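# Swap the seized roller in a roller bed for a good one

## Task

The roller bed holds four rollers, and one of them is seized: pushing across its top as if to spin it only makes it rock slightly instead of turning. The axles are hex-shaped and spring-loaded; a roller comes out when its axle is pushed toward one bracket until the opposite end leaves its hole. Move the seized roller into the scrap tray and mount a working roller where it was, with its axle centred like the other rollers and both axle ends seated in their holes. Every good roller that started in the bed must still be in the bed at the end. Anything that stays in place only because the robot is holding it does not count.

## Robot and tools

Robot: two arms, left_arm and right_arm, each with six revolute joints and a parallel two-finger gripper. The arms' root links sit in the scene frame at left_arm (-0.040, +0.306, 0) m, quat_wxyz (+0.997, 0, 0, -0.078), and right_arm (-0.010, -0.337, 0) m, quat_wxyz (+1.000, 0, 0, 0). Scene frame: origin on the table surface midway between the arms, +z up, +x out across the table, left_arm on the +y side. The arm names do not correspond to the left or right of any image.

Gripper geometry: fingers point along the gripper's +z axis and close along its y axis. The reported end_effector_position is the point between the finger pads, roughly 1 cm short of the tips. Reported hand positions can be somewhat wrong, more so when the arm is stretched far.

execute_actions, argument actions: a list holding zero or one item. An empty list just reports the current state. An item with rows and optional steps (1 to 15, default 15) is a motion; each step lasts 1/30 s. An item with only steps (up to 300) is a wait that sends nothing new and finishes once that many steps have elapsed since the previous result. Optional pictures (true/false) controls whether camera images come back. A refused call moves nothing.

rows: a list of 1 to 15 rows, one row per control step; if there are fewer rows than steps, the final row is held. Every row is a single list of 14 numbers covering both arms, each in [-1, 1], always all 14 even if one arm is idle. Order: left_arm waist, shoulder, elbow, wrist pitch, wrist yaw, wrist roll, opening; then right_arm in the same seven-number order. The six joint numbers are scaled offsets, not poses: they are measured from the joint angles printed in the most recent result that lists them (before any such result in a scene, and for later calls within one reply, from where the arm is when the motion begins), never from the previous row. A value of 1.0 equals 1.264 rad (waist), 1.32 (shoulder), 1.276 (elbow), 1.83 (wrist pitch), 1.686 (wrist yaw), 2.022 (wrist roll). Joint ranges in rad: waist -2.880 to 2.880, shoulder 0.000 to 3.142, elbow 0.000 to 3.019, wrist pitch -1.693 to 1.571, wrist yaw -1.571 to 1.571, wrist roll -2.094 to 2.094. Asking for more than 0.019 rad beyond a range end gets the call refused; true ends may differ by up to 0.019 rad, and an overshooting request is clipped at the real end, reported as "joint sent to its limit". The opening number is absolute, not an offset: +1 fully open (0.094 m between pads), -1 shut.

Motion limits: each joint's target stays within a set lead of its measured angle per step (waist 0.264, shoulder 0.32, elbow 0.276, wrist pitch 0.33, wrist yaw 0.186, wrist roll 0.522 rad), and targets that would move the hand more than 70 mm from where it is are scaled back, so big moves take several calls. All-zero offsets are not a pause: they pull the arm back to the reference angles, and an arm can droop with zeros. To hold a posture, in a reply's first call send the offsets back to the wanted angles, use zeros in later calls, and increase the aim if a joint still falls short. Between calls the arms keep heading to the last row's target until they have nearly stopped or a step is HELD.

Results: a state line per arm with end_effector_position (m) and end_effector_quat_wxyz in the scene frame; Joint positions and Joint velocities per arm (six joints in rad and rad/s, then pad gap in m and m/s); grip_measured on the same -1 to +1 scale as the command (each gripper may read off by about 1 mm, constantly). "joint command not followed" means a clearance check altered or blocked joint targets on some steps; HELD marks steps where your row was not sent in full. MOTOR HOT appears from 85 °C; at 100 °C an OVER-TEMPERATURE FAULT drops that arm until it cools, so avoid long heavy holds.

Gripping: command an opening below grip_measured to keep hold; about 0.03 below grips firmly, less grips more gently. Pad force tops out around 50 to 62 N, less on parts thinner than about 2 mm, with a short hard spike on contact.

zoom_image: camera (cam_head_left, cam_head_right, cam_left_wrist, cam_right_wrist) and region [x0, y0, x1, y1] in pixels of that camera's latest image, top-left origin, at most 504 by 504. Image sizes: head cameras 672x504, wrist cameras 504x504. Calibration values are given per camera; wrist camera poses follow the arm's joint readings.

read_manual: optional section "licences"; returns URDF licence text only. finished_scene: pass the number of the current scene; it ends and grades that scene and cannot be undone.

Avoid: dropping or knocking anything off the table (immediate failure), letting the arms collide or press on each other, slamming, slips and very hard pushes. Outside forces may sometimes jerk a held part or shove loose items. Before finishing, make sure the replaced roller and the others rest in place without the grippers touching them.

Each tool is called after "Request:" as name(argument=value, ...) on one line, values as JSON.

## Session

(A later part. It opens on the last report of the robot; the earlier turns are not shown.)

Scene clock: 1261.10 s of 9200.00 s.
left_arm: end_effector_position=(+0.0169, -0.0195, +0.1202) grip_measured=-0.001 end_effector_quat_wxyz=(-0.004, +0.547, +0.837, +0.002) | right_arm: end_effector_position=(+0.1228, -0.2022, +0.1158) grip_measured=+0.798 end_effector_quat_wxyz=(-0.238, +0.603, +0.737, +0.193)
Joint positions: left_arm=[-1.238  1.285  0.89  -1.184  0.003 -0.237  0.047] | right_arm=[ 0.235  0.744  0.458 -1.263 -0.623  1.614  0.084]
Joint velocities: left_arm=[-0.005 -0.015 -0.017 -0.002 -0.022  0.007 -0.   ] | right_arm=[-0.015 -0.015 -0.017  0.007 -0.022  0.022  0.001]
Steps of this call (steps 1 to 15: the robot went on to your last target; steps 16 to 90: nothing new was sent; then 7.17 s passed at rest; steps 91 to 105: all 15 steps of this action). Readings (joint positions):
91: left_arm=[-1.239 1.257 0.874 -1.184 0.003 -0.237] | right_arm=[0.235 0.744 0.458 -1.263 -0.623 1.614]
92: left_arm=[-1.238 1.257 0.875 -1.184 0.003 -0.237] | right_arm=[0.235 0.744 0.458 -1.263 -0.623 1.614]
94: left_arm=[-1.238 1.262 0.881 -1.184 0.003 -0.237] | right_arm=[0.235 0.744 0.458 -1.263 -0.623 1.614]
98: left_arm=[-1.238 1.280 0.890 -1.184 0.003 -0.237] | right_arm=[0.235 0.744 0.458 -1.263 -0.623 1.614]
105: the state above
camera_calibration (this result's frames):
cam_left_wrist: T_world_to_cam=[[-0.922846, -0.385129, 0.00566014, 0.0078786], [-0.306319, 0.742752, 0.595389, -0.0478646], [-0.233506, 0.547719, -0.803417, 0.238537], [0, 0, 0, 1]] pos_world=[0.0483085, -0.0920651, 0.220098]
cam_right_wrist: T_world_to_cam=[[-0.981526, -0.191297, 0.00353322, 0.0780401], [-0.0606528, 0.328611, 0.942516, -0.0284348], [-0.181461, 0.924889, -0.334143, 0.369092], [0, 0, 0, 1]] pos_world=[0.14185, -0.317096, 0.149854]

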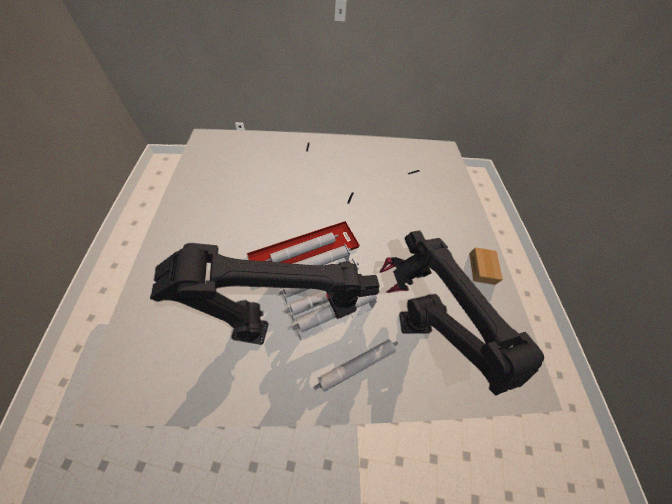

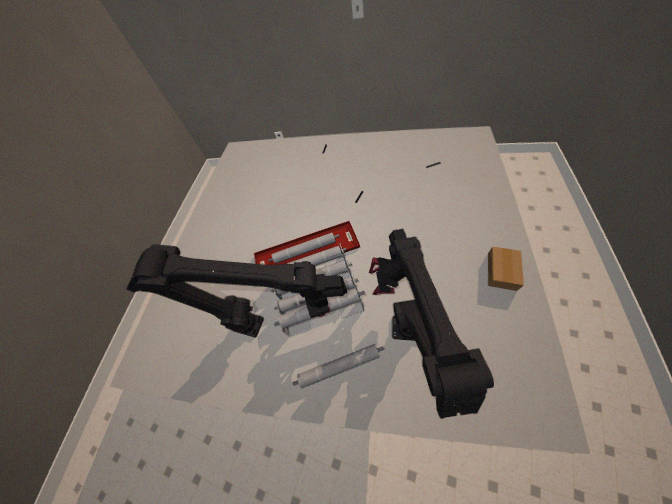

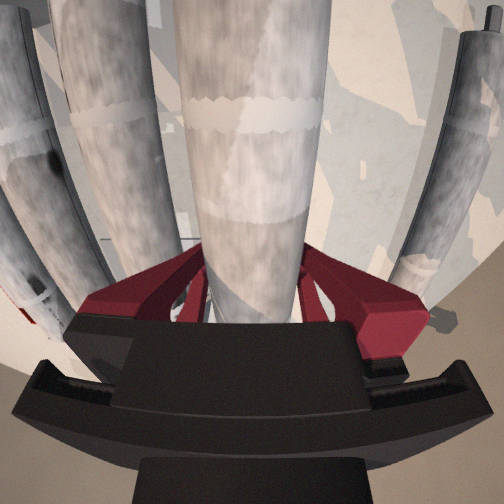

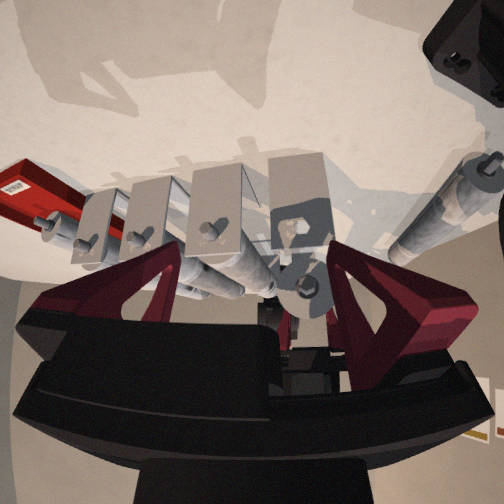

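Request:
execute_actions(actions=[{"rows":[[0,-0.005,0.04,0,0,0,-0.1,0,0,0.02,0,0,0,0.8],[0,-0.005,0.04,0,0,0,-0.1,0,0,0.02,0,0,0,0.8],[0,0,0.04,0,0,0,-0.1,0,0,0.02,0,0,0,0.8],[0,0,0.04,0,0,0,-0.1,0,0,0.02,0,0,0,0.8],[0,0.008,0.04,0,0,0,-0.1,0,0,0.02,0,0,0,0.8]],"steps":15}])

Request:
zoom_image(camera="cam_right_wrist", region=[240,200,360,320])

Request:
zoom_image(camera="cam_head_left", region=[275,290,335,345])

Scene clock: 1272.10 s of 9200.00 s.
left_arm: end_effector_position=(+0.0168, -0.0191, +0.1113) grip_measured=-0.001 end_effector_quat_wxyz=(-0.014, +0.547, +0.837, +0.012) | right_arm: end_effector_position=(+0.1228, -0.2022, +0.1158) grip_measured=+0.798 end_effector_quat_wxyz=(-0.238, +0.603, +0.737, +0.193)
Joint positions: left_arm=[-1.238  1.314  0.89  -1.184  0.003 -0.237  0.047] | right_arm=[ 0.235  0.744  0.458 -1.263 -0.623  1.614  0.084]
Joint velocities: left_arm=[-0.015 -0.024 -0.007 -0.002 -0.037 -0.051  0.   ] | right_arm=[-0.024 -0.015  0.012  0.007 -0.022  0.007 -0.   ]
Steps of this call (steps 1 to 15: the robot went on to your last target; steps 16 to 90: nothing new was sent; then 7.50 s passed at rest; steps 91 to 105: all 15 steps of this action). Readings (joint positions):
91: left_arm=[-1.238 1.286 0.890 -1.184 0.003 -0.237] | right_arm=[0.235 0.744 0.458 -1.263 -0.623 1.614]
92: left_arm=[-1.238 1.286 0.890 -1.184 0.003 -0.237] | right_arm=[0.235 0.744 0.458 -1.263 -0.623 1.614]
94: left_arm=[-1.238 1.290 0.890 -1.184 0.003 -0.237] | right_arm=[0.235 0.744 0.458 -1.263 -0.623 1.614]
98: left_arm=[-1.238 1.305 0.890 -1.184 0.003 -0.237] | right_arm=[0.235 0.744 0.458 -1.263 -0.623 1.614]
105: the state above
camera_calibration (this result's frames):
cam_left_wrist: T_world_to_cam=[[-0.922833, -0.385201, -0.000551525, 0.00871051], [-0.303271, 0.725668, 0.617602, -0.0457868], [-0.2375, 0.570111, -0.78649, 0.229802], [0, 0, 0, 1]] pos_world=[0.0487307, -0.0944314, 0.20902]
cam_right_wrist: T_world_to_cam=[[-0.981526, -0.191297, 0.00353322, 0.0780401], [-0.0606528, 0.328611, 0.942516, -0.0284348], [-0.181461, 0.924889, -0.334143, 0.369092], [0, 0, 0, 1]] pos_world=[0.14185, -0.317096, 0.149854]

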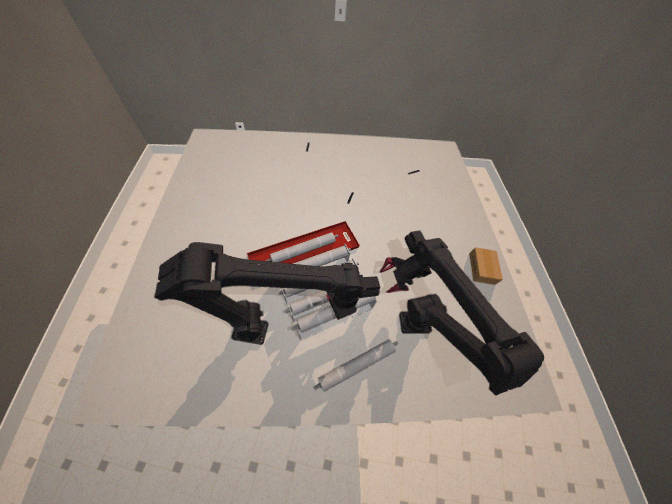

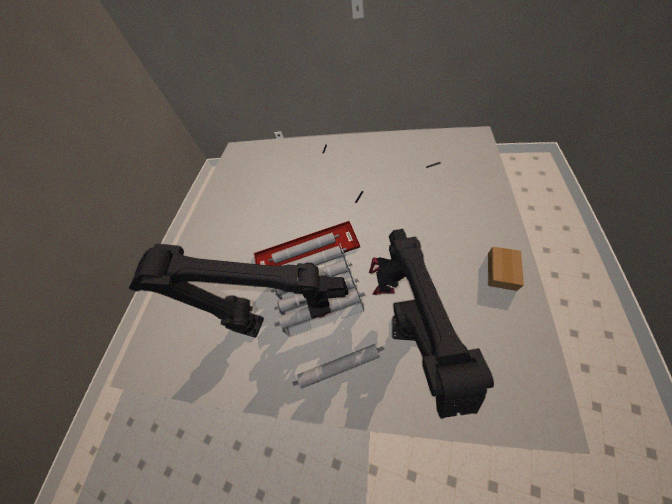

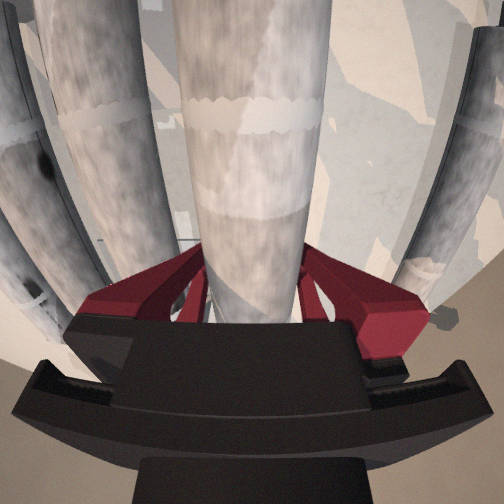

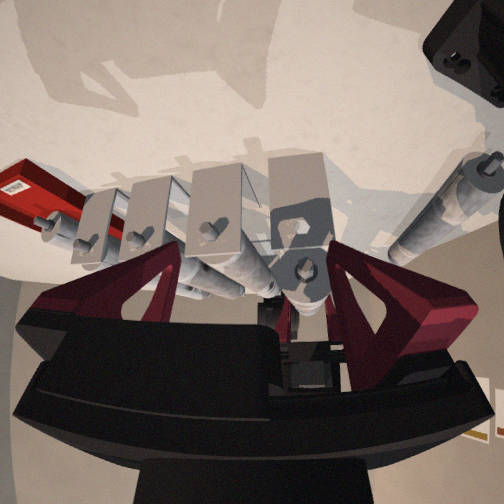

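Region (240, 200, 360, 320) of cam_right_wrist's 504x504 image, scaled by 4.200, with more detail than that image has.

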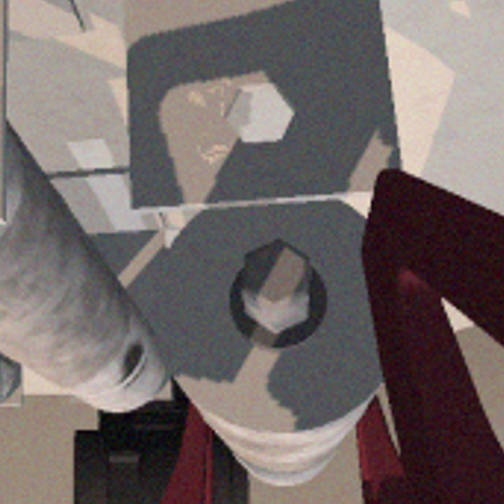

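Region (275, 290, 335, 345) of cam_head_left's 672x504 image, scaled by 8.400, with more detail than that image has; it fills the top 462 rows of this view, and the rest is white.

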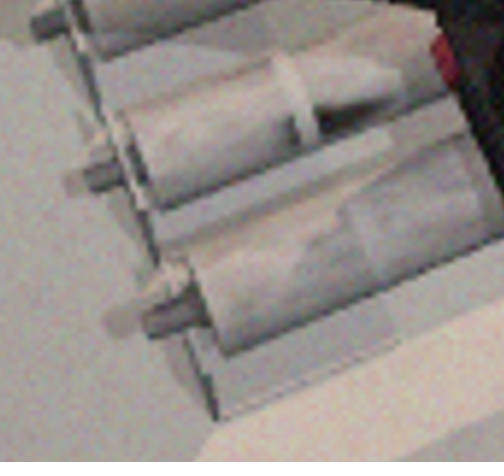

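Request:
execute_actions(actions=[{"rows":[[0,-0.005,0.04,0,0,0,-0.1,0,0,0.02,0,0,0,0.8],[0,-0.005,0.04,0,0,0,-0.1,0,0,0.02,0,0,0,0.8],[0,0,0.04,0,0,0,-0.1,0,0,0.02,0,0,0,0.8],[0,0,0.04,0,0,0,-0.1,0,0,0.02,0,0,0,0.8],[0,0.006,0.04,0,0,0,-0.1,0,0,0.02,0,0,0,0.8]],"steps":15}])

Request:
zoom_image(camera="cam_right_wrist", region=[240,200,360,320])

Request:
zoom_image(camera="cam_head_left", region=[275,290,335,345])

Scene clock: 1282.87 s of 9200.00 s.
left_arm: end_effector_position=(+0.0167, -0.0185, +0.1037) grip_measured=-0.001 end_effector_quat_wxyz=(-0.022, +0.546, +0.837, +0.021) | right_arm: end_effector_position=(+0.1228, -0.2022, +0.1158) grip_measured=+0.798 end_effector_quat_wxyz=(-0.238, +0.603, +0.737, +0.193)
Joint positions: left_arm=[-1.238  1.339  0.89  -1.184  0.003 -0.237  0.047] | right_arm=[ 0.235  0.744  0.458 -1.263 -0.623  1.614  0.084]
Joint velocities: left_arm=[ 0.005  0.005  0.007  0.012 -0.066 -0.037  0.   ] | right_arm=[-0.005 -0.005 -0.007 -0.007  0.022 -0.022  0.   ]
Steps of this call (steps 1 to 15: the robot went on to your last target; steps 16 to 90: nothing new was sent; then 7.27 s passed at rest; steps 91 to 105: all 15 steps of this action). Readings (joint positions):
91: left_arm=[-1.238 1.314 0.890 -1.184 0.003 -0.237] | right_arm=[0.235 0.744 0.458 -1.263 -0.623 1.614]
92: left_arm=[-1.238 1.315 0.890 -1.184 0.003 -0.237] | right_arm=[0.235 0.744 0.458 -1.263 -0.623 1.614]
94: left_arm=[-1.238 1.318 0.890 -1.184 0.003 -0.237] | right_arm=[0.235 0.744 0.458 -1.263 -0.623 1.614]
98: left_arm=[-1.238 1.331 0.890 -1.184 0.003 -0.237] | right_arm=[0.235 0.744 0.458 -1.263 -0.623 1.614]
105: the state above
camera_calibration (this result's frames):
cam_left_wrist: T_world_to_cam=[[-0.922847, -0.385121, -0.00593479, 0.00939024], [-0.30054, 0.710361, 0.636445, -0.0437867], [-0.240893, 0.589125, -0.771299, 0.222279], [0, 0, 0, 1]] pos_world=[0.0490514, -0.0962291, 0.199367]
cam_right_wrist: T_world_to_cam=[[-0.981526, -0.191297, 0.00353322, 0.0780401], [-0.0606528, 0.328611, 0.942516, -0.0284348], [-0.181461, 0.924889, -0.334143, 0.369092], [0, 0, 0, 1]] pos_world=[0.14185, -0.317096, 0.149854]

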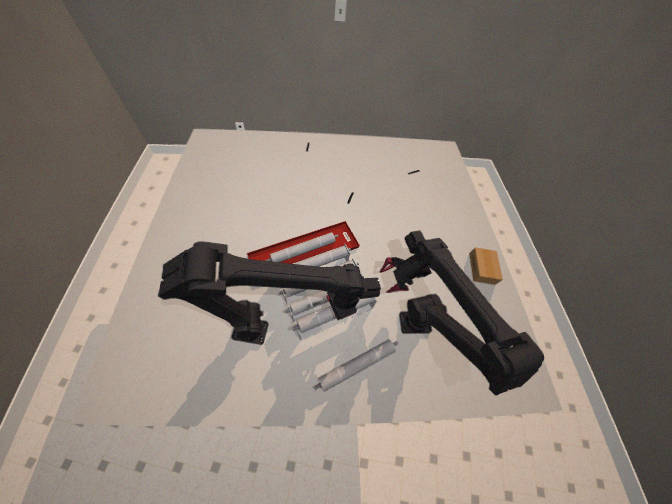

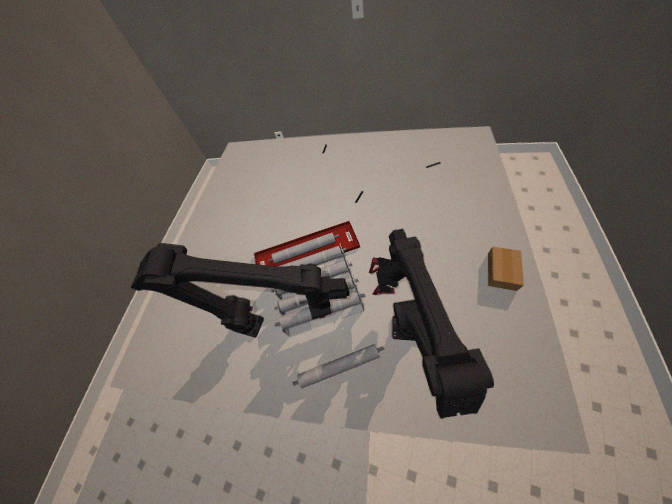

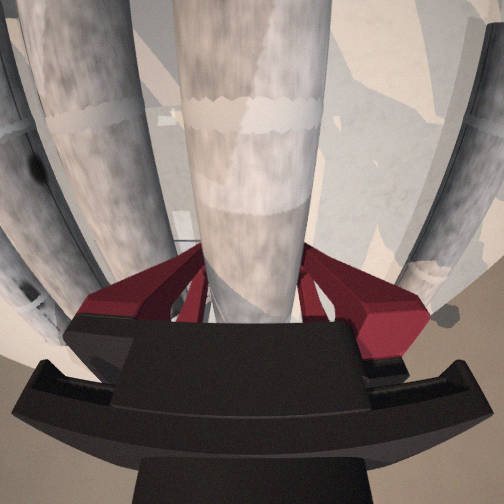

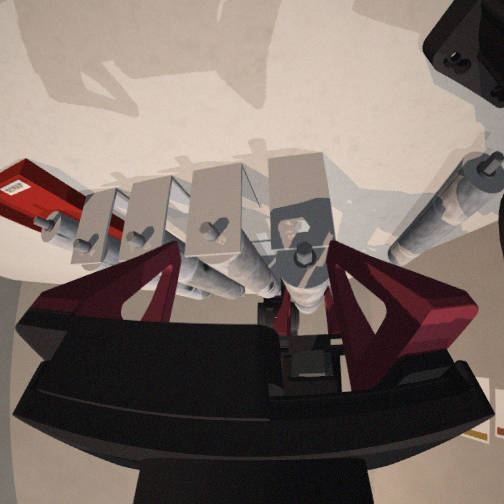

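Region (240, 200, 360, 320) of cam_right_wrist's 504x504 image, scaled by 4.200, with more detail than that image has.

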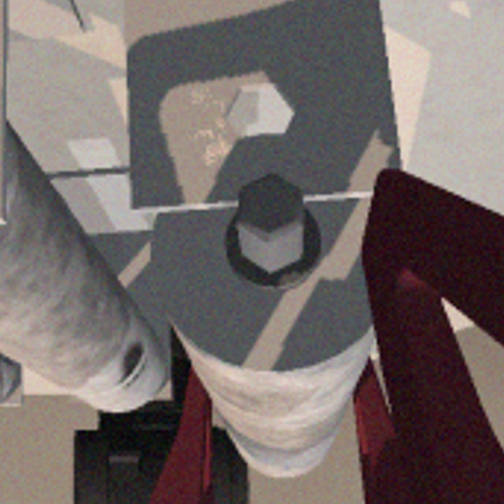

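Region (275, 290, 335, 345) of cam_head_left's 672x504 image, scaled by 8.400, with more detail than that image has; it fills the top 462 rows of this view, and the rest is white.

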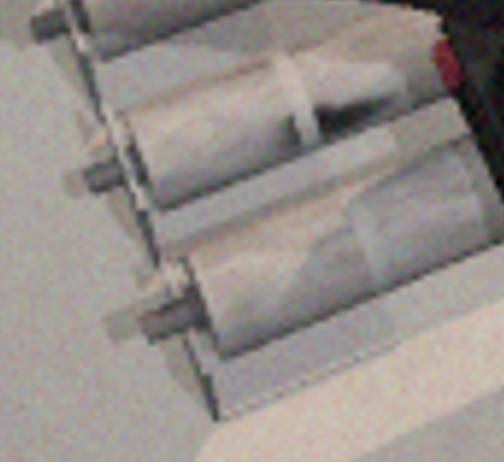

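Request:
execute_actions(actions=[{"rows":[[0,-0.003,0.04,0,0,0,-0.1,0,0,0.02,0,0,0,0.8],[0,-0.003,0.04,0,0,0,-0.1,0,0,0.02,0,0,0,0.8],[0,-0.003,0.04,0,0,0,-0.1,0,0,0.02,0,0,0,0.8],[0,-0.003,0.04,0,0,0,-0.06,0,0,0.02,0,0,0,0.8],[0,-0.003,0.04,0,0,0,-0.04,0,0,0.02,0,0,0,0.8],[0,-0.003,0.04,0,0,0,-0.02,0,0,0.02,0,0,0,0.8],[0,-0.003,0.04,0,0,0,-0.01,0,0,0.02,0,0,0,0.8],[0,-0.003,0.04,0,0,0,0.0,0,0,0.02,0,0,0,0.8],[0,-0.003,0.04,0,0,0,0.005,0,0,0.02,0,0,0,0.8],[0,-0.003,0.04,0,0,0,0.01,0,0,0.02,0,0,0,0.8],[0,-0.003,0.04,0,0,0,0.015,0,0,0.02,0,0,0,0.8],[0,-0.003,0.04,0,0,0,0.02,0,0,0.02,0,0,0,0.8],[0,-0.003,0.04,0,0,0,0.03,0,0,0.02,0,0,0,0.8]],"steps":15}], pictures=false)

Request:
execute_actions(actions=[{"rows":[[0,-0.015,0.025,0,0,0,0.05,0,0,0.02,0,0,0,0.8],[0,-0.015,0.025,0,0,0,0.07,0,0,0.02,0,0,0,0.8],[0,-0.015,0.025,0,0,0,0.09,0,0,0.02,0,0,0,0.8],[0,-0.015,0.025,0,0,0,0.11,0,0,0.02,0,0,0,0.8],[0,-0.015,0.025,0,0,0,0.13,0,0,0.02,0,0,0,0.8],[0,-0.015,0.025,0,0,0,0.15,0,0,0.02,0,0,0,0.8],[0,-0.015,0.025,0,0,0,0.18,0,0,0.02,0,0,0,0.8]],"steps":15}])

Request:
zoom_image(camera="cam_right_wrist", region=[240,200,360,320])

Request:
zoom_image(camera="cam_head_left", region=[275,290,335,345])

Scene clock: 1297.17 s of 9200.00 s.
left_arm: end_effector_position=(+0.0172, -0.0195, +0.1034) grip_measured=+0.029 end_effector_quat_wxyz=(-0.022, +0.546, +0.837, +0.023) | right_arm: end_effector_position=(+0.1228, -0.2022, +0.1158) grip_measured=+0.798 end_effector_quat_wxyz=(-0.238, +0.603, +0.737, +0.193)
Joint positions: left_arm=[-1.238  1.343  0.893 -1.184  0.001 -0.237  0.048] | right_arm=[ 0.235  0.744  0.458 -1.263 -0.623  1.614  0.084]
Joint velocities: left_arm=[-0.005 -0.024  0.076 -0.002 -0.051  0.095  0.001] | right_arm=[-0.005 -0.015 -0.012  0.007  0.007  0.066 -0.001]
Steps of this call (steps 1 to 15: the robot went on to your last target; steps 16 to 90: nothing new was sent; then 10.80 s passed at rest; steps 91 to 105: all 15 steps of this action). Readings (joint positions):
91: left_arm=[-1.238 1.339 0.890 -1.184 0.003 -0.237] | right_arm=[0.235 0.744 0.458 -1.263 -0.623 1.614]
92: left_arm=[-1.238 1.340 0.890 -1.184 0.003 -0.237] | right_arm=[0.235 0.744 0.458 -1.263 -0.623 1.614]
94: left_arm=[-1.238 1.343 0.890 -1.184 0.003 -0.237] | right_arm=[0.235 0.744 0.458 -1.263 -0.623 1.614]
98: left_arm=[-1.238 1.343 0.890 -1.184 0.003 -0.237] | right_arm=[0.235 0.744 0.458 -1.263 -0.623 1.614]
105: the state above

Scene clock: 1297.67 s of 9200.00 s.
left_arm: end_effector_position=(+0.0178, -0.0197, +0.1061) grip_measured=+0.178 end_effector_quat_wxyz=(-0.018, +0.547, +0.837, +0.021) | right_arm: end_effector_position=(+0.1228, -0.2022, +0.1158) grip_measured=+0.798 end_effector_quat_wxyz=(-0.238, +0.603, +0.737, +0.193)
Joint positions: left_arm=[-1.238  1.335  0.894 -1.184 -0.002 -0.237  0.055] | right_arm=[ 0.235  0.744  0.458 -1.263 -0.623  1.614  0.084]
Joint velocities: left_arm=[ 0.005  0.015  0.007  0.012 -0.007 -0.022 -0.001] | right_arm=[ 0.005 -0.005 -0.002 -0.012  0.007 -0.007  0.   ]
Steps of this call (steps 1 to 15: all 15 steps of this action). Readings (joint positions):
1: left_arm=[-1.238 1.343 0.894 -1.184 0.000 -0.237] | right_arm=[0.235 0.744 0.458 -1.263 -0.623 1.614]
2: left_arm=[-1.238 1.341 0.894 -1.184 0.000 -0.237] | right_arm=[0.235 0.744 0.458 -1.263 -0.623 1.614]
4: left_arm=[-1.238 1.339 0.894 -1.184 -0.002 -0.237] | right_arm=[0.235 0.744 0.458 -1.263 -0.623 1.614]
8: left_arm=[-1.238 1.335 0.894 -1.184 -0.002 -0.237] | right_arm=[0.235 0.744 0.458 -1.263 -0.623 1.614]
15: the state above
camera_calibration (this result's frames):
cam_left_wrist: T_world_to_cam=[[-0.922915, -0.384885, -0.00956713, 0.0103837], [-0.304451, 0.71438, 0.630056, -0.0432838], [-0.235665, 0.584401, -0.776491, 0.225528], [0, 0, 0, 1]] pos_world=[0.0495545, -0.0968813, 0.202491]
cam_right_wrist: T_world_to_cam=[[-0.981526, -0.191297, 0.00353322, 0.0780401], [-0.0606528, 0.328611, 0.942516, -0.0284348], [-0.181461, 0.924889, -0.334143, 0.369092], [0, 0, 0, 1]] pos_world=[0.14185, -0.317096, 0.149854]

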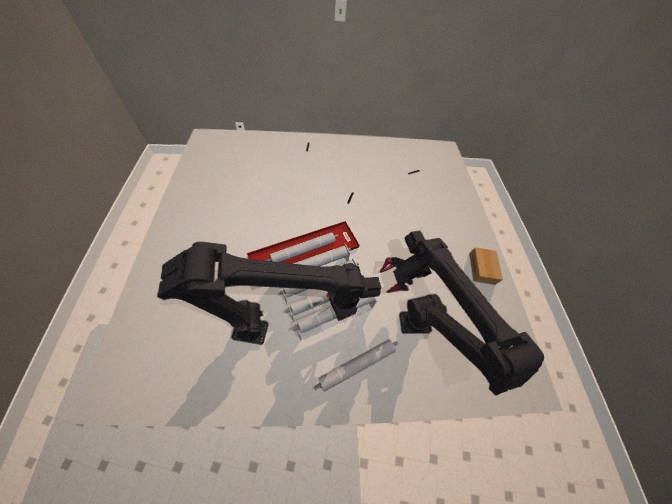

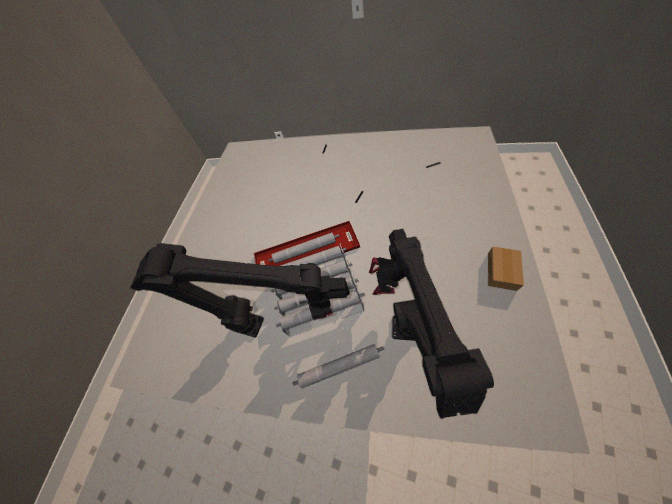

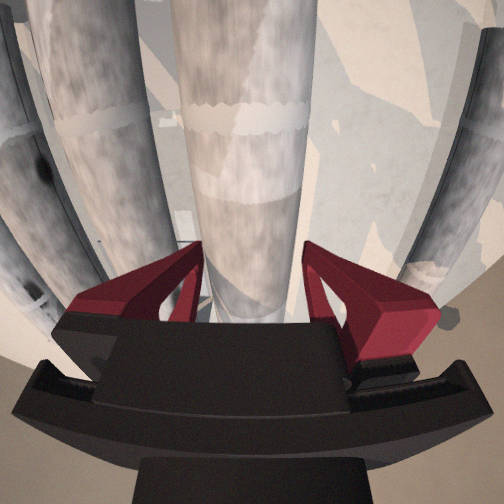

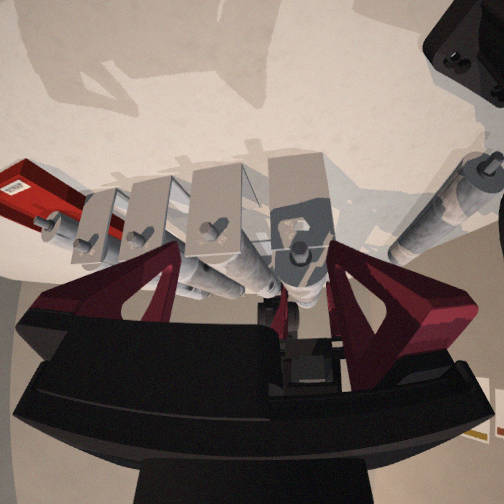

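Region (240, 200, 360, 320) of cam_right_wrist's 504x504 image, scaled by 4.200, with more detail than that image has.

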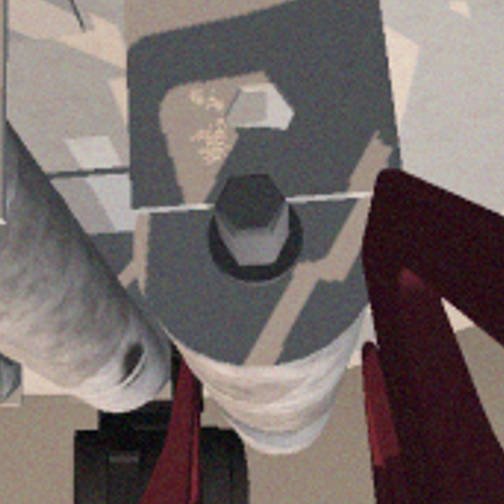

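Region (275, 290, 335, 345) of cam_head_left's 672x504 image, scaled by 8.400, with more detail than that image has; it fills the top 462 rows of this view, and the rest is white.

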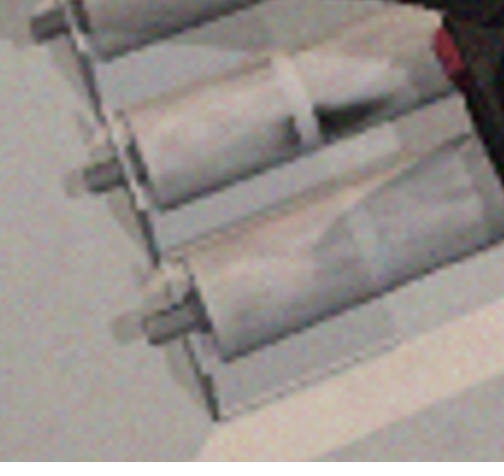

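Request:
execute_actions(actions=[{"rows":[[0.012,-0.005,0.02,0,0,0,0.2,0,0,0.02,0,0,0,0.8],[0.012,-0.005,0.02,0,0,0,0.2,0,0,0.02,0,0,0,0.8],[0.012,-0.015,0.005,0.015,0,0,0.2,0,0,0.02,0,0,0,0.8],[0.012,-0.022,-0.008,0.024,0,0,0.2,0,0,0.02,0,0,0,0.8],[0.012,-0.029,-0.018,0.033,0,0,0.2,0,0,0.02,0,0,0,0.8],[0.012,-0.035,-0.028,0.042,0,0,0.2,0,0,0.02,0,0,0,0.8]],"steps":15}])

Scene clock: 1309.60 s of 9200.00 s.
left_arm: end_effector_position=(+0.0208, -0.0227, +0.1067) grip_measured=+0.198 end_effector_quat_wxyz=(+0.007, +0.544, +0.839, -0.006) | right_arm: end_effector_position=(+0.1228, -0.2022, +0.1158) grip_measured=+0.798 end_effector_quat_wxyz=(-0.238, +0.603, +0.737, +0.193)
Joint positions: left_arm=[-1.23   1.294  0.86  -1.118 -0.002 -0.237  0.056] | right_arm=[ 0.235  0.744  0.458 -1.263 -0.623  1.614  0.084]
Joint velocities: left_arm=[-0.015 -0.005 -0.007  0.002 -0.007 -0.037 -0.001] | right_arm=[-0.005 -0.024  0.017  0.002  0.095 -0.022  0.001]
Steps of this call (steps 1 to 15: the robot went on to your last target; steps 16 to 90: nothing new was sent; then 8.43 s passed at rest; steps 91 to 105: all 15 steps of this action). Readings (joint positions):
91: left_arm=[-1.237 1.335 0.894 -1.184 -0.002 -0.237] | right_arm=[0.235 0.744 0.458 -1.263 -0.623 1.614]
92: left_arm=[-1.236 1.335 0.894 -1.184 -0.002 -0.237] | right_arm=[0.235 0.744 0.458 -1.263 -0.623 1.614]
94: left_arm=[-1.233 1.332 0.892 -1.171 -0.002 -0.237] | right_arm=[0.235 0.744 0.458 -1.263 -0.623 1.614]
98: left_arm=[-1.230 1.307 0.867 -1.125 -0.002 -0.237] | right_arm=[0.235 0.744 0.458 -1.263 -0.623 1.614]
105: the state above
camera_calibration (this result's frames):
cam_left_wrist: T_world_to_cam=[[-0.920079, -0.391686, 0.00615846, 0.0101224], [-0.317596, 0.75506, 0.573601, -0.0334012], [-0.229321, 0.525802, -0.819112, 0.231485], [0, 0, 0, 1]] pos_world=[0.0517897, -0.0925304, 0.208709]
cam_right_wrist: T_world_to_cam=[[-0.981526, -0.191297, 0.00353322, 0.0780401], [-0.0606528, 0.328611, 0.942516, -0.0284348], [-0.181461, 0.924889, -0.334143, 0.369092], [0, 0, 0, 1]] pos_world=[0.14185, -0.317096, 0.149854]

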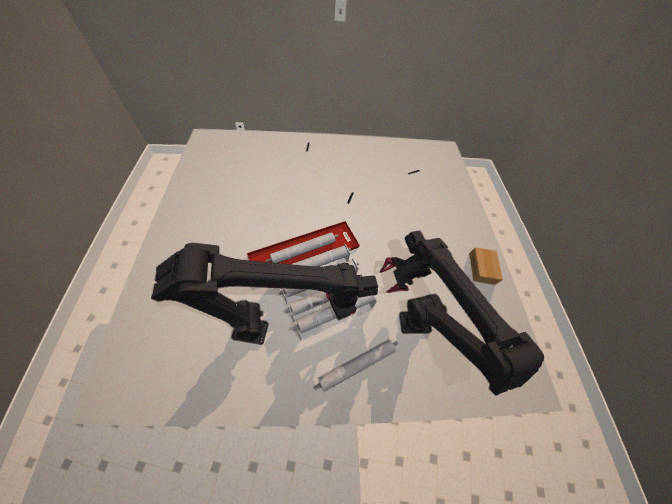

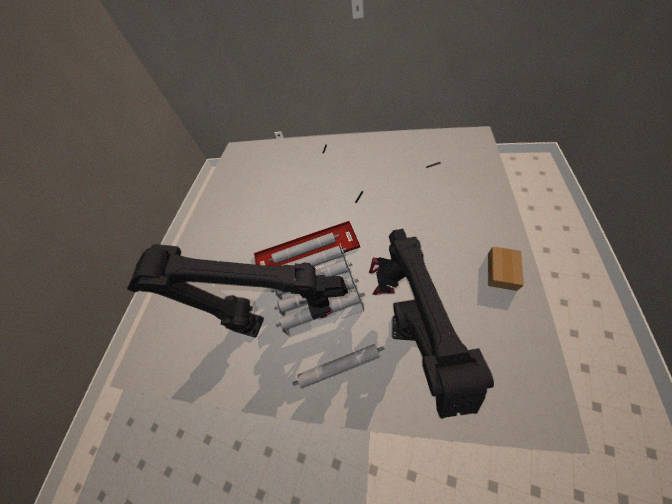

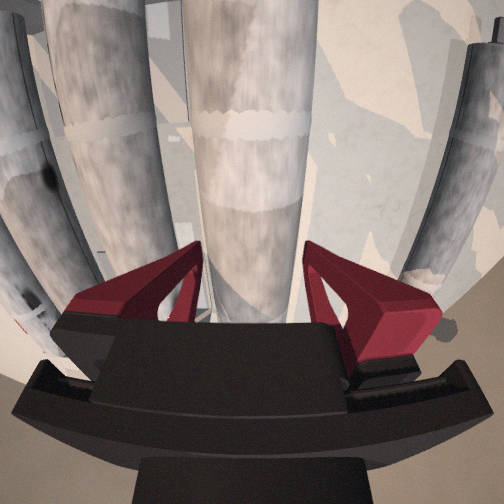

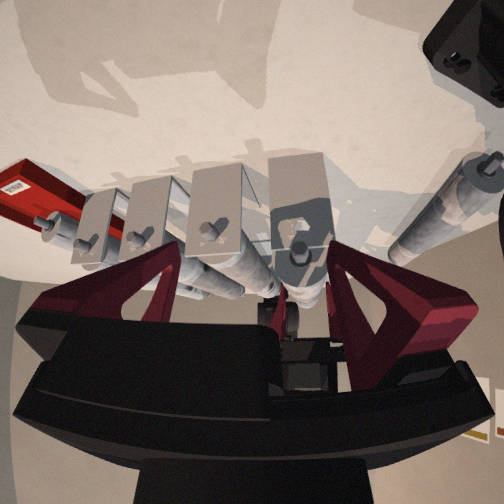

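Request:
execute_actions(actions=[{"rows":[[0,0.012,-0.015,0,0,0.011,0.2,0,0,0.02,0,0,0,0.8]],"steps":15}])

Scene clock: 1313.27 s of 9200.00 s.
left_arm: end_effector_position=(+0.0195, -0.0154, +0.1003) grip_measured=+0.198 end_effector_quat_wxyz=(+0.001, +0.546, +0.838, +0.001) | right_arm: end_effector_position=(+0.1228, -0.2022, +0.1158) grip_measured=+0.798 end_effector_quat_wxyz=(-0.238, +0.603, +0.737, +0.193)
Joint positions: left_arm=[-1.23   1.294  0.841 -1.117 -0.002 -0.231  0.056] | right_arm=[ 0.235  0.744  0.458 -1.263 -0.623  1.614  0.084]
Joint velocities: left_arm=[-0.005 -0.015 -0.012 -0.007  0.037 -0.066 -0.   ] | right_arm=[-0.005 -0.005 -0.007  0.002  0.037  0.037  0.   ]
Steps of this call (steps 1 to 15: the robot went on to your last target; steps 16 to 90: nothing new was sent; then 0.17 s passed at rest; steps 91 to 105: all 15 steps of this action). Readings (joint positions):
91: left_arm=[-1.230 1.294 0.858 -1.117 -0.002 -0.236] | right_arm=[0.235 0.744 0.458 -1.263 -0.623 1.614]
92: left_arm=[-1.230 1.294 0.855 -1.117 -0.002 -0.235] | right_arm=[0.235 0.744 0.458 -1.263 -0.623 1.614]
94: left_arm=[-1.230 1.294 0.847 -1.117 -0.002 -0.234] | right_arm=[0.235 0.744 0.458 -1.263 -0.623 1.614]
98: left_arm=[-1.230 1.294 0.841 -1.117 -0.002 -0.233] | right_arm=[0.235 0.744 0.458 -1.263 -0.623 1.614]
105: the state above
camera_calibration (this result's frames):
cam_left_wrist: T_world_to_cam=[[-0.922291, -0.386489, 0.00226299, 0.0122836], [-0.311426, 0.746608, 0.587869, -0.0373713], [-0.228894, 0.541482, -0.808953, 0.221352], [0, 0, 0, 1]] pos_world=[0.0503568, -0.0872087, 0.201005]
cam_right_wrist: T_world_to_cam=[[-0.981526, -0.191297, 0.00353322, 0.0780401], [-0.0606528, 0.328611, 0.942516, -0.0284348], [-0.181461, 0.924889, -0.334143, 0.369092], [0, 0, 0, 1]] pos_world=[0.14185, -0.317096, 0.149854]

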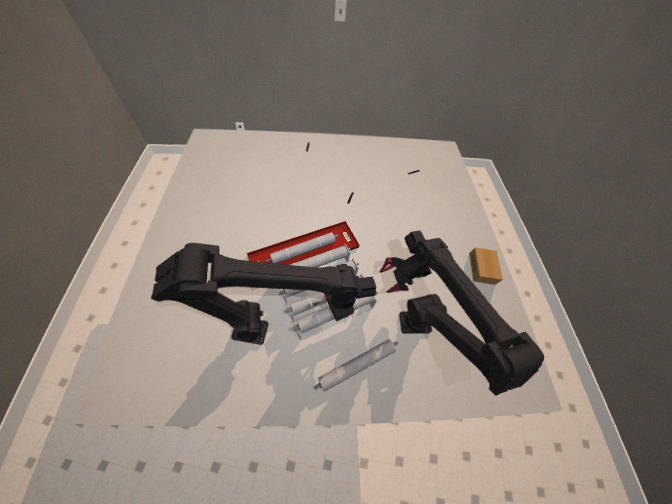

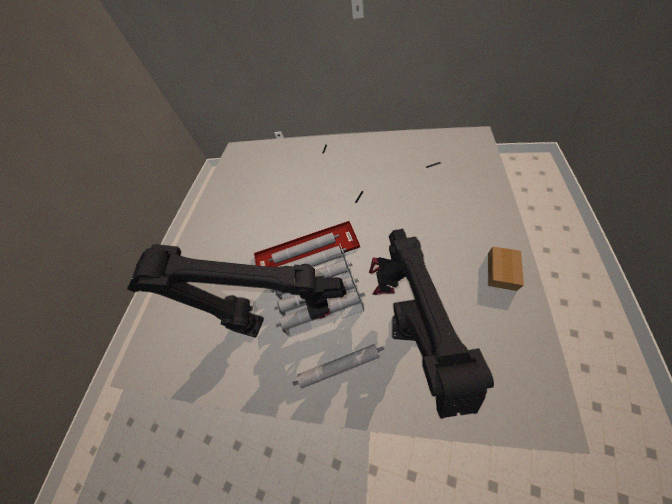

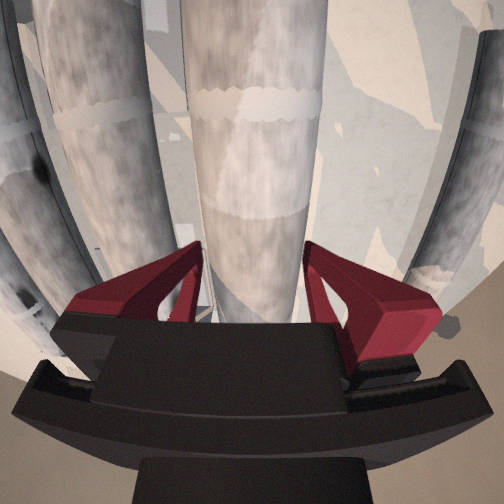

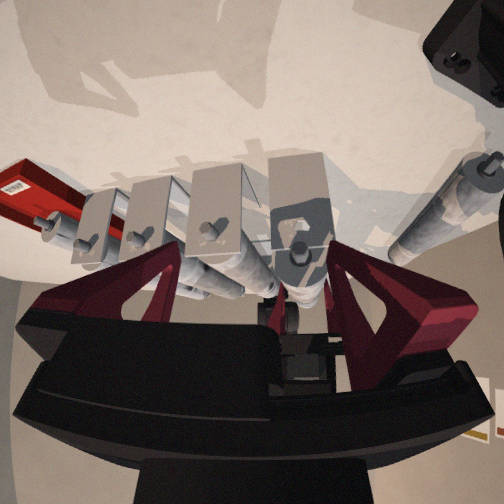

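Request:
execute_actions(actions=[{"rows":[[0,0.022,0.01,0.008,0,0,0.2,0,0,0.02,0,0,0,0.8]],"steps":12}], pictures=false)

Request:
execute_actions(actions=[{"rows":[[0,0,0.01,0,0,0,0.15,0,0,0.02,0,0,0,0.8],[0,0,0.01,0,0,0,0.11,0,0,0.02,0,0,0,0.8],[0,0,0.01,0,0,0,0.08,0,0,0.02,0,0,0,0.8],[0,0,0.01,0,0,0,0.06,0,0,0.02,0,0,0,0.8],[0,0,0.01,0,0,0,0.04,0,0,0.02,0,0,0,0.8],[0,0,0.01,0,0,0,0.03,0,0,0.02,0,0,0,0.8],[0,0,0.01,0,0,0,0.02,0,0,0.02,0,0,0,0.8],[0,0,0.01,0,0,0,0.0,0,0,0.02,0,0,0,0.8],[0,0,0.01,0,0,0,-0.03,0,0,0.02,0,0,0,0.8],[0,0,0.01,0,0,0,-0.1,0,0,0.02,0,0,0,0.8]],"steps":15}])

Request:
zoom_image(camera="cam_right_wrist", region=[240,200,360,320])

Scene clock: 1325.37 s of 9200.00 s.
left_arm: end_effector_position=(+0.0196, -0.0162, +0.0974) grip_measured=+0.198 end_effector_quat_wxyz=(-0.001, +0.546, +0.838, +0.002) | right_arm: end_effector_position=(+0.1228, -0.2022, +0.1158) grip_measured=+0.798 end_effector_quat_wxyz=(-0.238, +0.603, +0.737, +0.193)
Joint positions: left_arm=[-1.23   1.304  0.841 -1.113 -0.002 -0.231  0.056] | right_arm=[ 0.235  0.744  0.458 -1.263 -0.623  1.614  0.084]
Joint velocities: left_arm=[-0.015  0.005 -0.007  0.012  0.066  0.037 -0.   ] | right_arm=[-0.005  0.005 -0.002 -0.007 -0.125  0.007 -0.002]
Steps of this call (steps 1 to 15: the robot went on to your last target; steps 16 to 90: nothing new was sent; then 8.70 s passed at rest; steps 91 to 102: all 12 steps of this action). Readings (joint positions):
91: left_arm=[-1.230 1.295 0.841 -1.117 -0.002 -0.231] | right_arm=[0.235 0.744 0.458 -1.263 -0.623 1.614]
92: left_arm=[-1.230 1.296 0.841 -1.115 -0.002 -0.231] | right_arm=[0.235 0.744 0.458 -1.263 -0.623 1.614]
94: left_arm=[-1.230 1.299 0.841 -1.113 -0.002 -0.231] | right_arm=[0.235 0.744 0.458 -1.263 -0.623 1.614]
98: left_arm=[-1.230 1.304 0.841 -1.113 -0.002 -0.231] | right_arm=[0.235 0.744 0.458 -1.263 -0.623 1.614]
102: the state above

Scene clock: 1325.87 s of 9200.00 s.
left_arm: end_effector_position=(+0.0187, -0.0164, +0.0974) grip_measured=-0.002 end_effector_quat_wxyz=(-0.003, +0.546, +0.838, +0.001) | right_arm: end_effector_position=(+0.1228, -0.2022, +0.1158) grip_measured=+0.798 end_effector_quat_wxyz=(-0.238, +0.603, +0.737, +0.193)
Joint positions: left_arm=[-1.23   1.304  0.841 -1.113  0.003 -0.232  0.047] | right_arm=[ 0.235  0.744  0.458 -1.263 -0.623  1.614  0.084]
Joint velocities: left_arm=[ 0.015 -0.005 -0.002 -0.012  0.022 -0.066  0.001] | right_arm=[-0.005 -0.005  0.012 -0.007 -0.037  0.007 -0.001]
Steps of this call (steps 1 to 15: all 15 steps of this action). Readings (joint positions):
1: left_arm=[-1.230 1.304 0.841 -1.113 -0.002 -0.231] | right_arm=[0.235 0.744 0.458 -1.263 -0.623 1.614]
2: left_arm=[-1.230 1.304 0.841 -1.113 -0.002 -0.231] | right_arm=[0.235 0.744 0.458 -1.263 -0.623 1.614]
4: left_arm=[-1.230 1.304 0.841 -1.113 -0.002 -0.231] | right_arm=[0.235 0.744 0.458 -1.263 -0.623 1.614]
8: left_arm=[-1.230 1.304 0.841 -1.113 0.003 -0.231] | right_arm=[0.235 0.744 0.458 -1.263 -0.623 1.614]
15: the state above
camera_calibration (this result's frames):
cam_left_wrist: T_world_to_cam=[[-0.922113, -0.386868, 0.0064324, 0.0108031], [-0.308085, 0.744185, 0.592683, -0.0357304], [-0.234077, 0.544539, -0.80541, 0.219149], [0, 0, 0, 1]] pos_world=[0.0502513, -0.0885655, 0.197612]
cam_right_wrist: T_world_to_cam=[[-0.981526, -0.191297, 0.00353322, 0.0780401], [-0.0606528, 0.328611, 0.942516, -0.0284348], [-0.181461, 0.924889, -0.334143, 0.369092], [0, 0, 0, 1]] pos_world=[0.14185, -0.317096, 0.149854]

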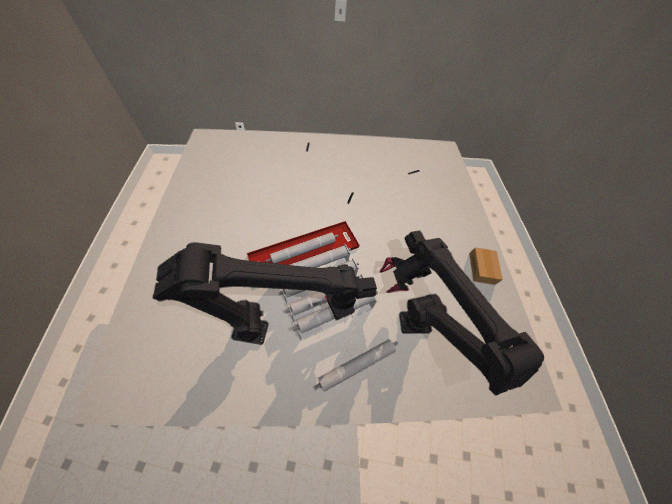

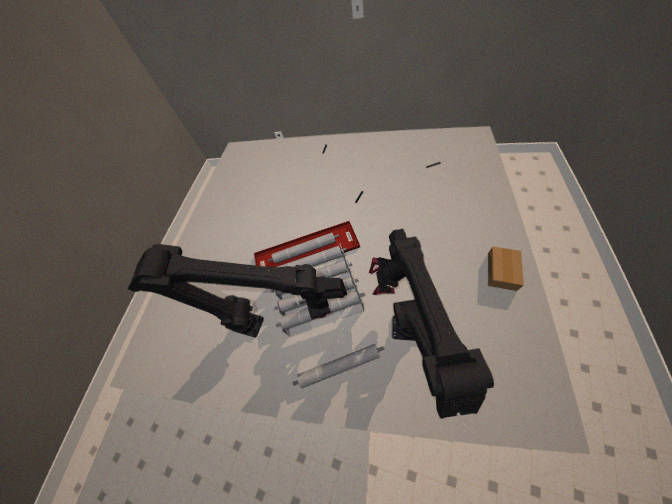

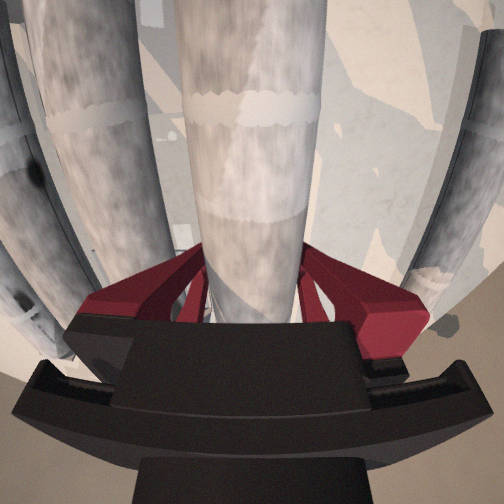

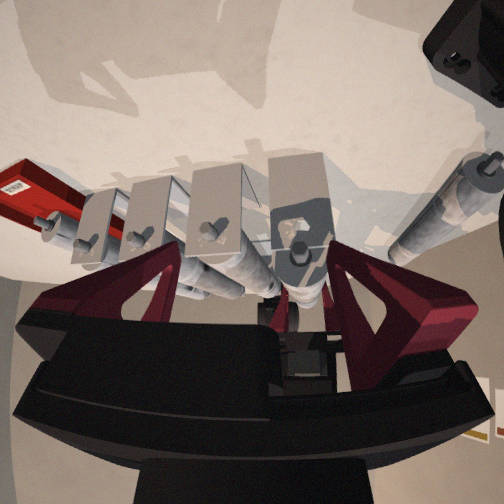

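Region (240, 200, 360, 320) of cam_right_wrist's 504x504 image, scaled by 4.200, with more detail than that image has.

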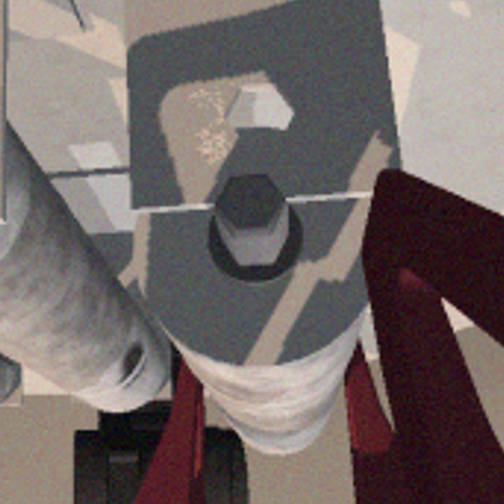

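Request:
execute_actions(actions=[{"rows":[[0,-0.028,0.058,-0.006,0,0,-0.1,0,0,0.02,0,0,0,0.8],[0,-0.031,0.062,-0.011,0,0,-0.1,0,0,0.02,0,0,0,0.8],[0,-0.034,0.066,-0.016,0,0,-0.1,0,0,0.02,0,0,0,0.8],[0,-0.037,0.07,-0.021,0,0,-0.1,0,0,0.02,0,0,0,0.8],[0,-0.04,0.075,-0.027,0,0,-0.1,0,0,0.02,0,0,0,0.8],[0,-0.043,0.08,-0.033,0,0,-0.1,0,0,0.02,0,0,0,0.8],[0,-0.046,0.085,-0.039,0,0,-0.1,0,0,0.02,0,0,0,0.8],[0,-0.049,0.09,-0.044,0,0,-0.1,0,0,0.02,0,0,0,0.8]],"steps":15}], pictures=false)

Scene clock: 1335.43 s of 9200.00 s.
left_arm: end_effector_position=(+0.0188, -0.0167, +0.1179) grip_measured=-0.002 end_effector_quat_wxyz=(-0.005, +0.546, +0.838, +0.003) | right_arm: end_effector_position=(+0.1228, -0.2022, +0.1158) grip_measured=+0.798 end_effector_quat_wxyz=(-0.238, +0.603, +0.737, +0.193)
Joint positions: left_arm=[-1.23   1.283  0.882 -1.181  0.003 -0.232  0.047] | right_arm=[ 0.235  0.744  0.458 -1.263 -0.623  1.614  0.084]
Joint velocities: left_arm=[-0.005 -0.015  0.002  0.017 -0.007 -0.081  0.   ] | right_arm=[-0.005  0.005 -0.012 -0.012 -0.022 -0.037  0.002]
Steps of this call (steps 1 to 15: the robot went on to your last target; steps 16 to 90: nothing new was sent; then 6.07 s passed at rest; steps 91 to 105: all 15 steps of this action). Readings (joint positions):
91: left_arm=[-1.230 1.304 0.844 -1.113 0.003 -0.232] | right_arm=[0.235 0.744 0.458 -1.263 -0.623 1.614]
92: left_arm=[-1.230 1.304 0.844 -1.114 0.003 -0.232] | right_arm=[0.235 0.744 0.458 -1.263 -0.623 1.614]
94: left_arm=[-1.230 1.304 0.847 -1.125 0.003 -0.232] | right_arm=[0.235 0.744 0.458 -1.263 -0.623 1.614]
98: left_arm=[-1.230 1.301 0.867 -1.161 0.003 -0.232] | right_arm=[0.235 0.744 0.458 -1.263 -0.623 1.614]
105: the state above

Request:
execute_actions(actions=[{"rows":[[0,-0.038,0.04,0,0,0,-0.1,0,0,0.02,0,0,0,0.8],[0,-0.038,0.04,0,0,0,-0.1,0,0,0.02,0,0,0,0.8],[-0.015,-0.038,0.04,0,0,-0.02,-0.1,0,0,0.02,0,0,0,0.8],[-0.025,-0.038,0.04,0,0,-0.04,-0.1,0,0,0.02,0,0,0,0.8],[-0.035,-0.038,0.04,0,0,-0.06,-0.1,0,0,0.02,0,0,0,0.8],[-0.045,-0.038,0.04,0,0,-0.08,-0.1,0,0,0.02,0,0,0,0.8],[-0.055,-0.038,0.04,0,0,-0.10,-0.1,0,0,0.02,0,0,0,0.8],[-0.065,-0.038,0.04,0,0,-0.12,-0.1,0,0,0.02,0,0,0,0.8],[-0.075,-0.038,0.04,0,0,-0.135,-0.1,0,0,0.02,0,0,0,0.8],[-0.085,-0.038,0.04,0,0,-0.15,-0.1,0,0,0.02,0,0,0,0.8],[-0.093,-0.038,0.04,0,0,-0.16,-0.1,0,0,0.02,0,0,0,0.8],[-0.1,-0.038,0.04,0,0,-0.17,-0.1,0,0,0.02,0,0,0,0.8],[-0.104,-0.038,0.04,0,0,-0.17,-0.1,0,0,0.02,0,0,0,0.8]],"steps":15}], pictures=false)

Request:
execute_actions(actions=[{"steps":15}], pictures=false)

Scene clock: 1345.60 s of 9200.00 s.
left_arm: end_effector_position=(-0.0244, -0.0213, +0.1181) grip_measured=-0.002 end_effector_quat_wxyz=(-0.005, +0.486, +0.874, +0.004) | right_arm: end_effector_position=(+0.1228, -0.2022, +0.1158) grip_measured=+0.798 end_effector_quat_wxyz=(-0.238, +0.603, +0.737, +0.193)
Joint positions: left_arm=[-1.362  1.283  0.882 -1.182  0.003 -0.504  0.047] | right_arm=[ 0.235  0.744  0.458 -1.263 -0.623  1.614  0.084]
Joint velocities: left_arm=[-0.151  0.015 -0.007  0.002  0.051 -0.359  0.   ] | right_arm=[-0.005  0.005  0.017  0.002 -0.037 -0.037 -0.   ]
Steps of this call (steps 1 to 15: the robot went on to your last target; steps 16 to 90: nothing new was sent; then 6.67 s passed at rest; steps 91 to 105: all 15 steps of this action). Readings (joint positions):
91: left_arm=[-1.230 1.283 0.882 -1.182 0.003 -0.232] | right_arm=[0.235 0.744 0.458 -1.263 -0.623 1.614]
92: left_arm=[-1.230 1.283 0.882 -1.182 0.003 -0.232] | right_arm=[0.235 0.744 0.458 -1.263 -0.623 1.614]
94: left_arm=[-1.234 1.283 0.882 -1.182 0.003 -0.246] | right_arm=[0.235 0.744 0.458 -1.263 -0.623 1.614]
98: left_arm=[-1.273 1.283 0.882 -1.182 0.001 -0.338] | right_arm=[0.235 0.744 0.458 -1.263 -0.623 1.614]
105: the state above

Scene clock: 1346.10 s of 9200.00 s.
left_arm: end_effector_position=(-0.0255, -0.0214, +0.1181) grip_measured=-0.002 end_effector_quat_wxyz=(-0.005, +0.464, +0.886, +0.004) | right_arm: end_effector_position=(+0.1228, -0.2022, +0.1158) grip_measured=+0.798 end_effector_quat_wxyz=(-0.238, +0.603, +0.737, +0.193)
Joint positions: left_arm=[-1.366  1.283  0.882 -1.182  0.003 -0.557  0.047] | right_arm=[ 0.235  0.744  0.458 -1.263 -0.623  1.614  0.084]
Joint velocities: left_arm=[ 0.005 -0.005  0.012  0.012  0.007 -0.037 -0.001] | right_arm=[-0.005 -0.015 -0.017  0.002 -0.022  0.037  0.   ]
Steps of this call (steps 1 to 15: the robot went on to your last target). Readings (joint positions):
1: left_arm=[-1.366 1.283 0.882 -1.182 0.003 -0.515] | right_arm=[0.235 0.744 0.458 -1.263 -0.623 1.614]
2: left_arm=[-1.366 1.283 0.882 -1.182 0.003 -0.524] | right_arm=[0.235 0.744 0.458 -1.263 -0.623 1.614]
4: left_arm=[-1.366 1.283 0.882 -1.182 0.003 -0.537] | right_arm=[0.235 0.744 0.458 -1.263 -0.623 1.614]
8: left_arm=[-1.366 1.283 0.882 -1.182 0.003 -0.550] | right_arm=[0.235 0.744 0.458 -1.263 -0.623 1.614]
15: the state above


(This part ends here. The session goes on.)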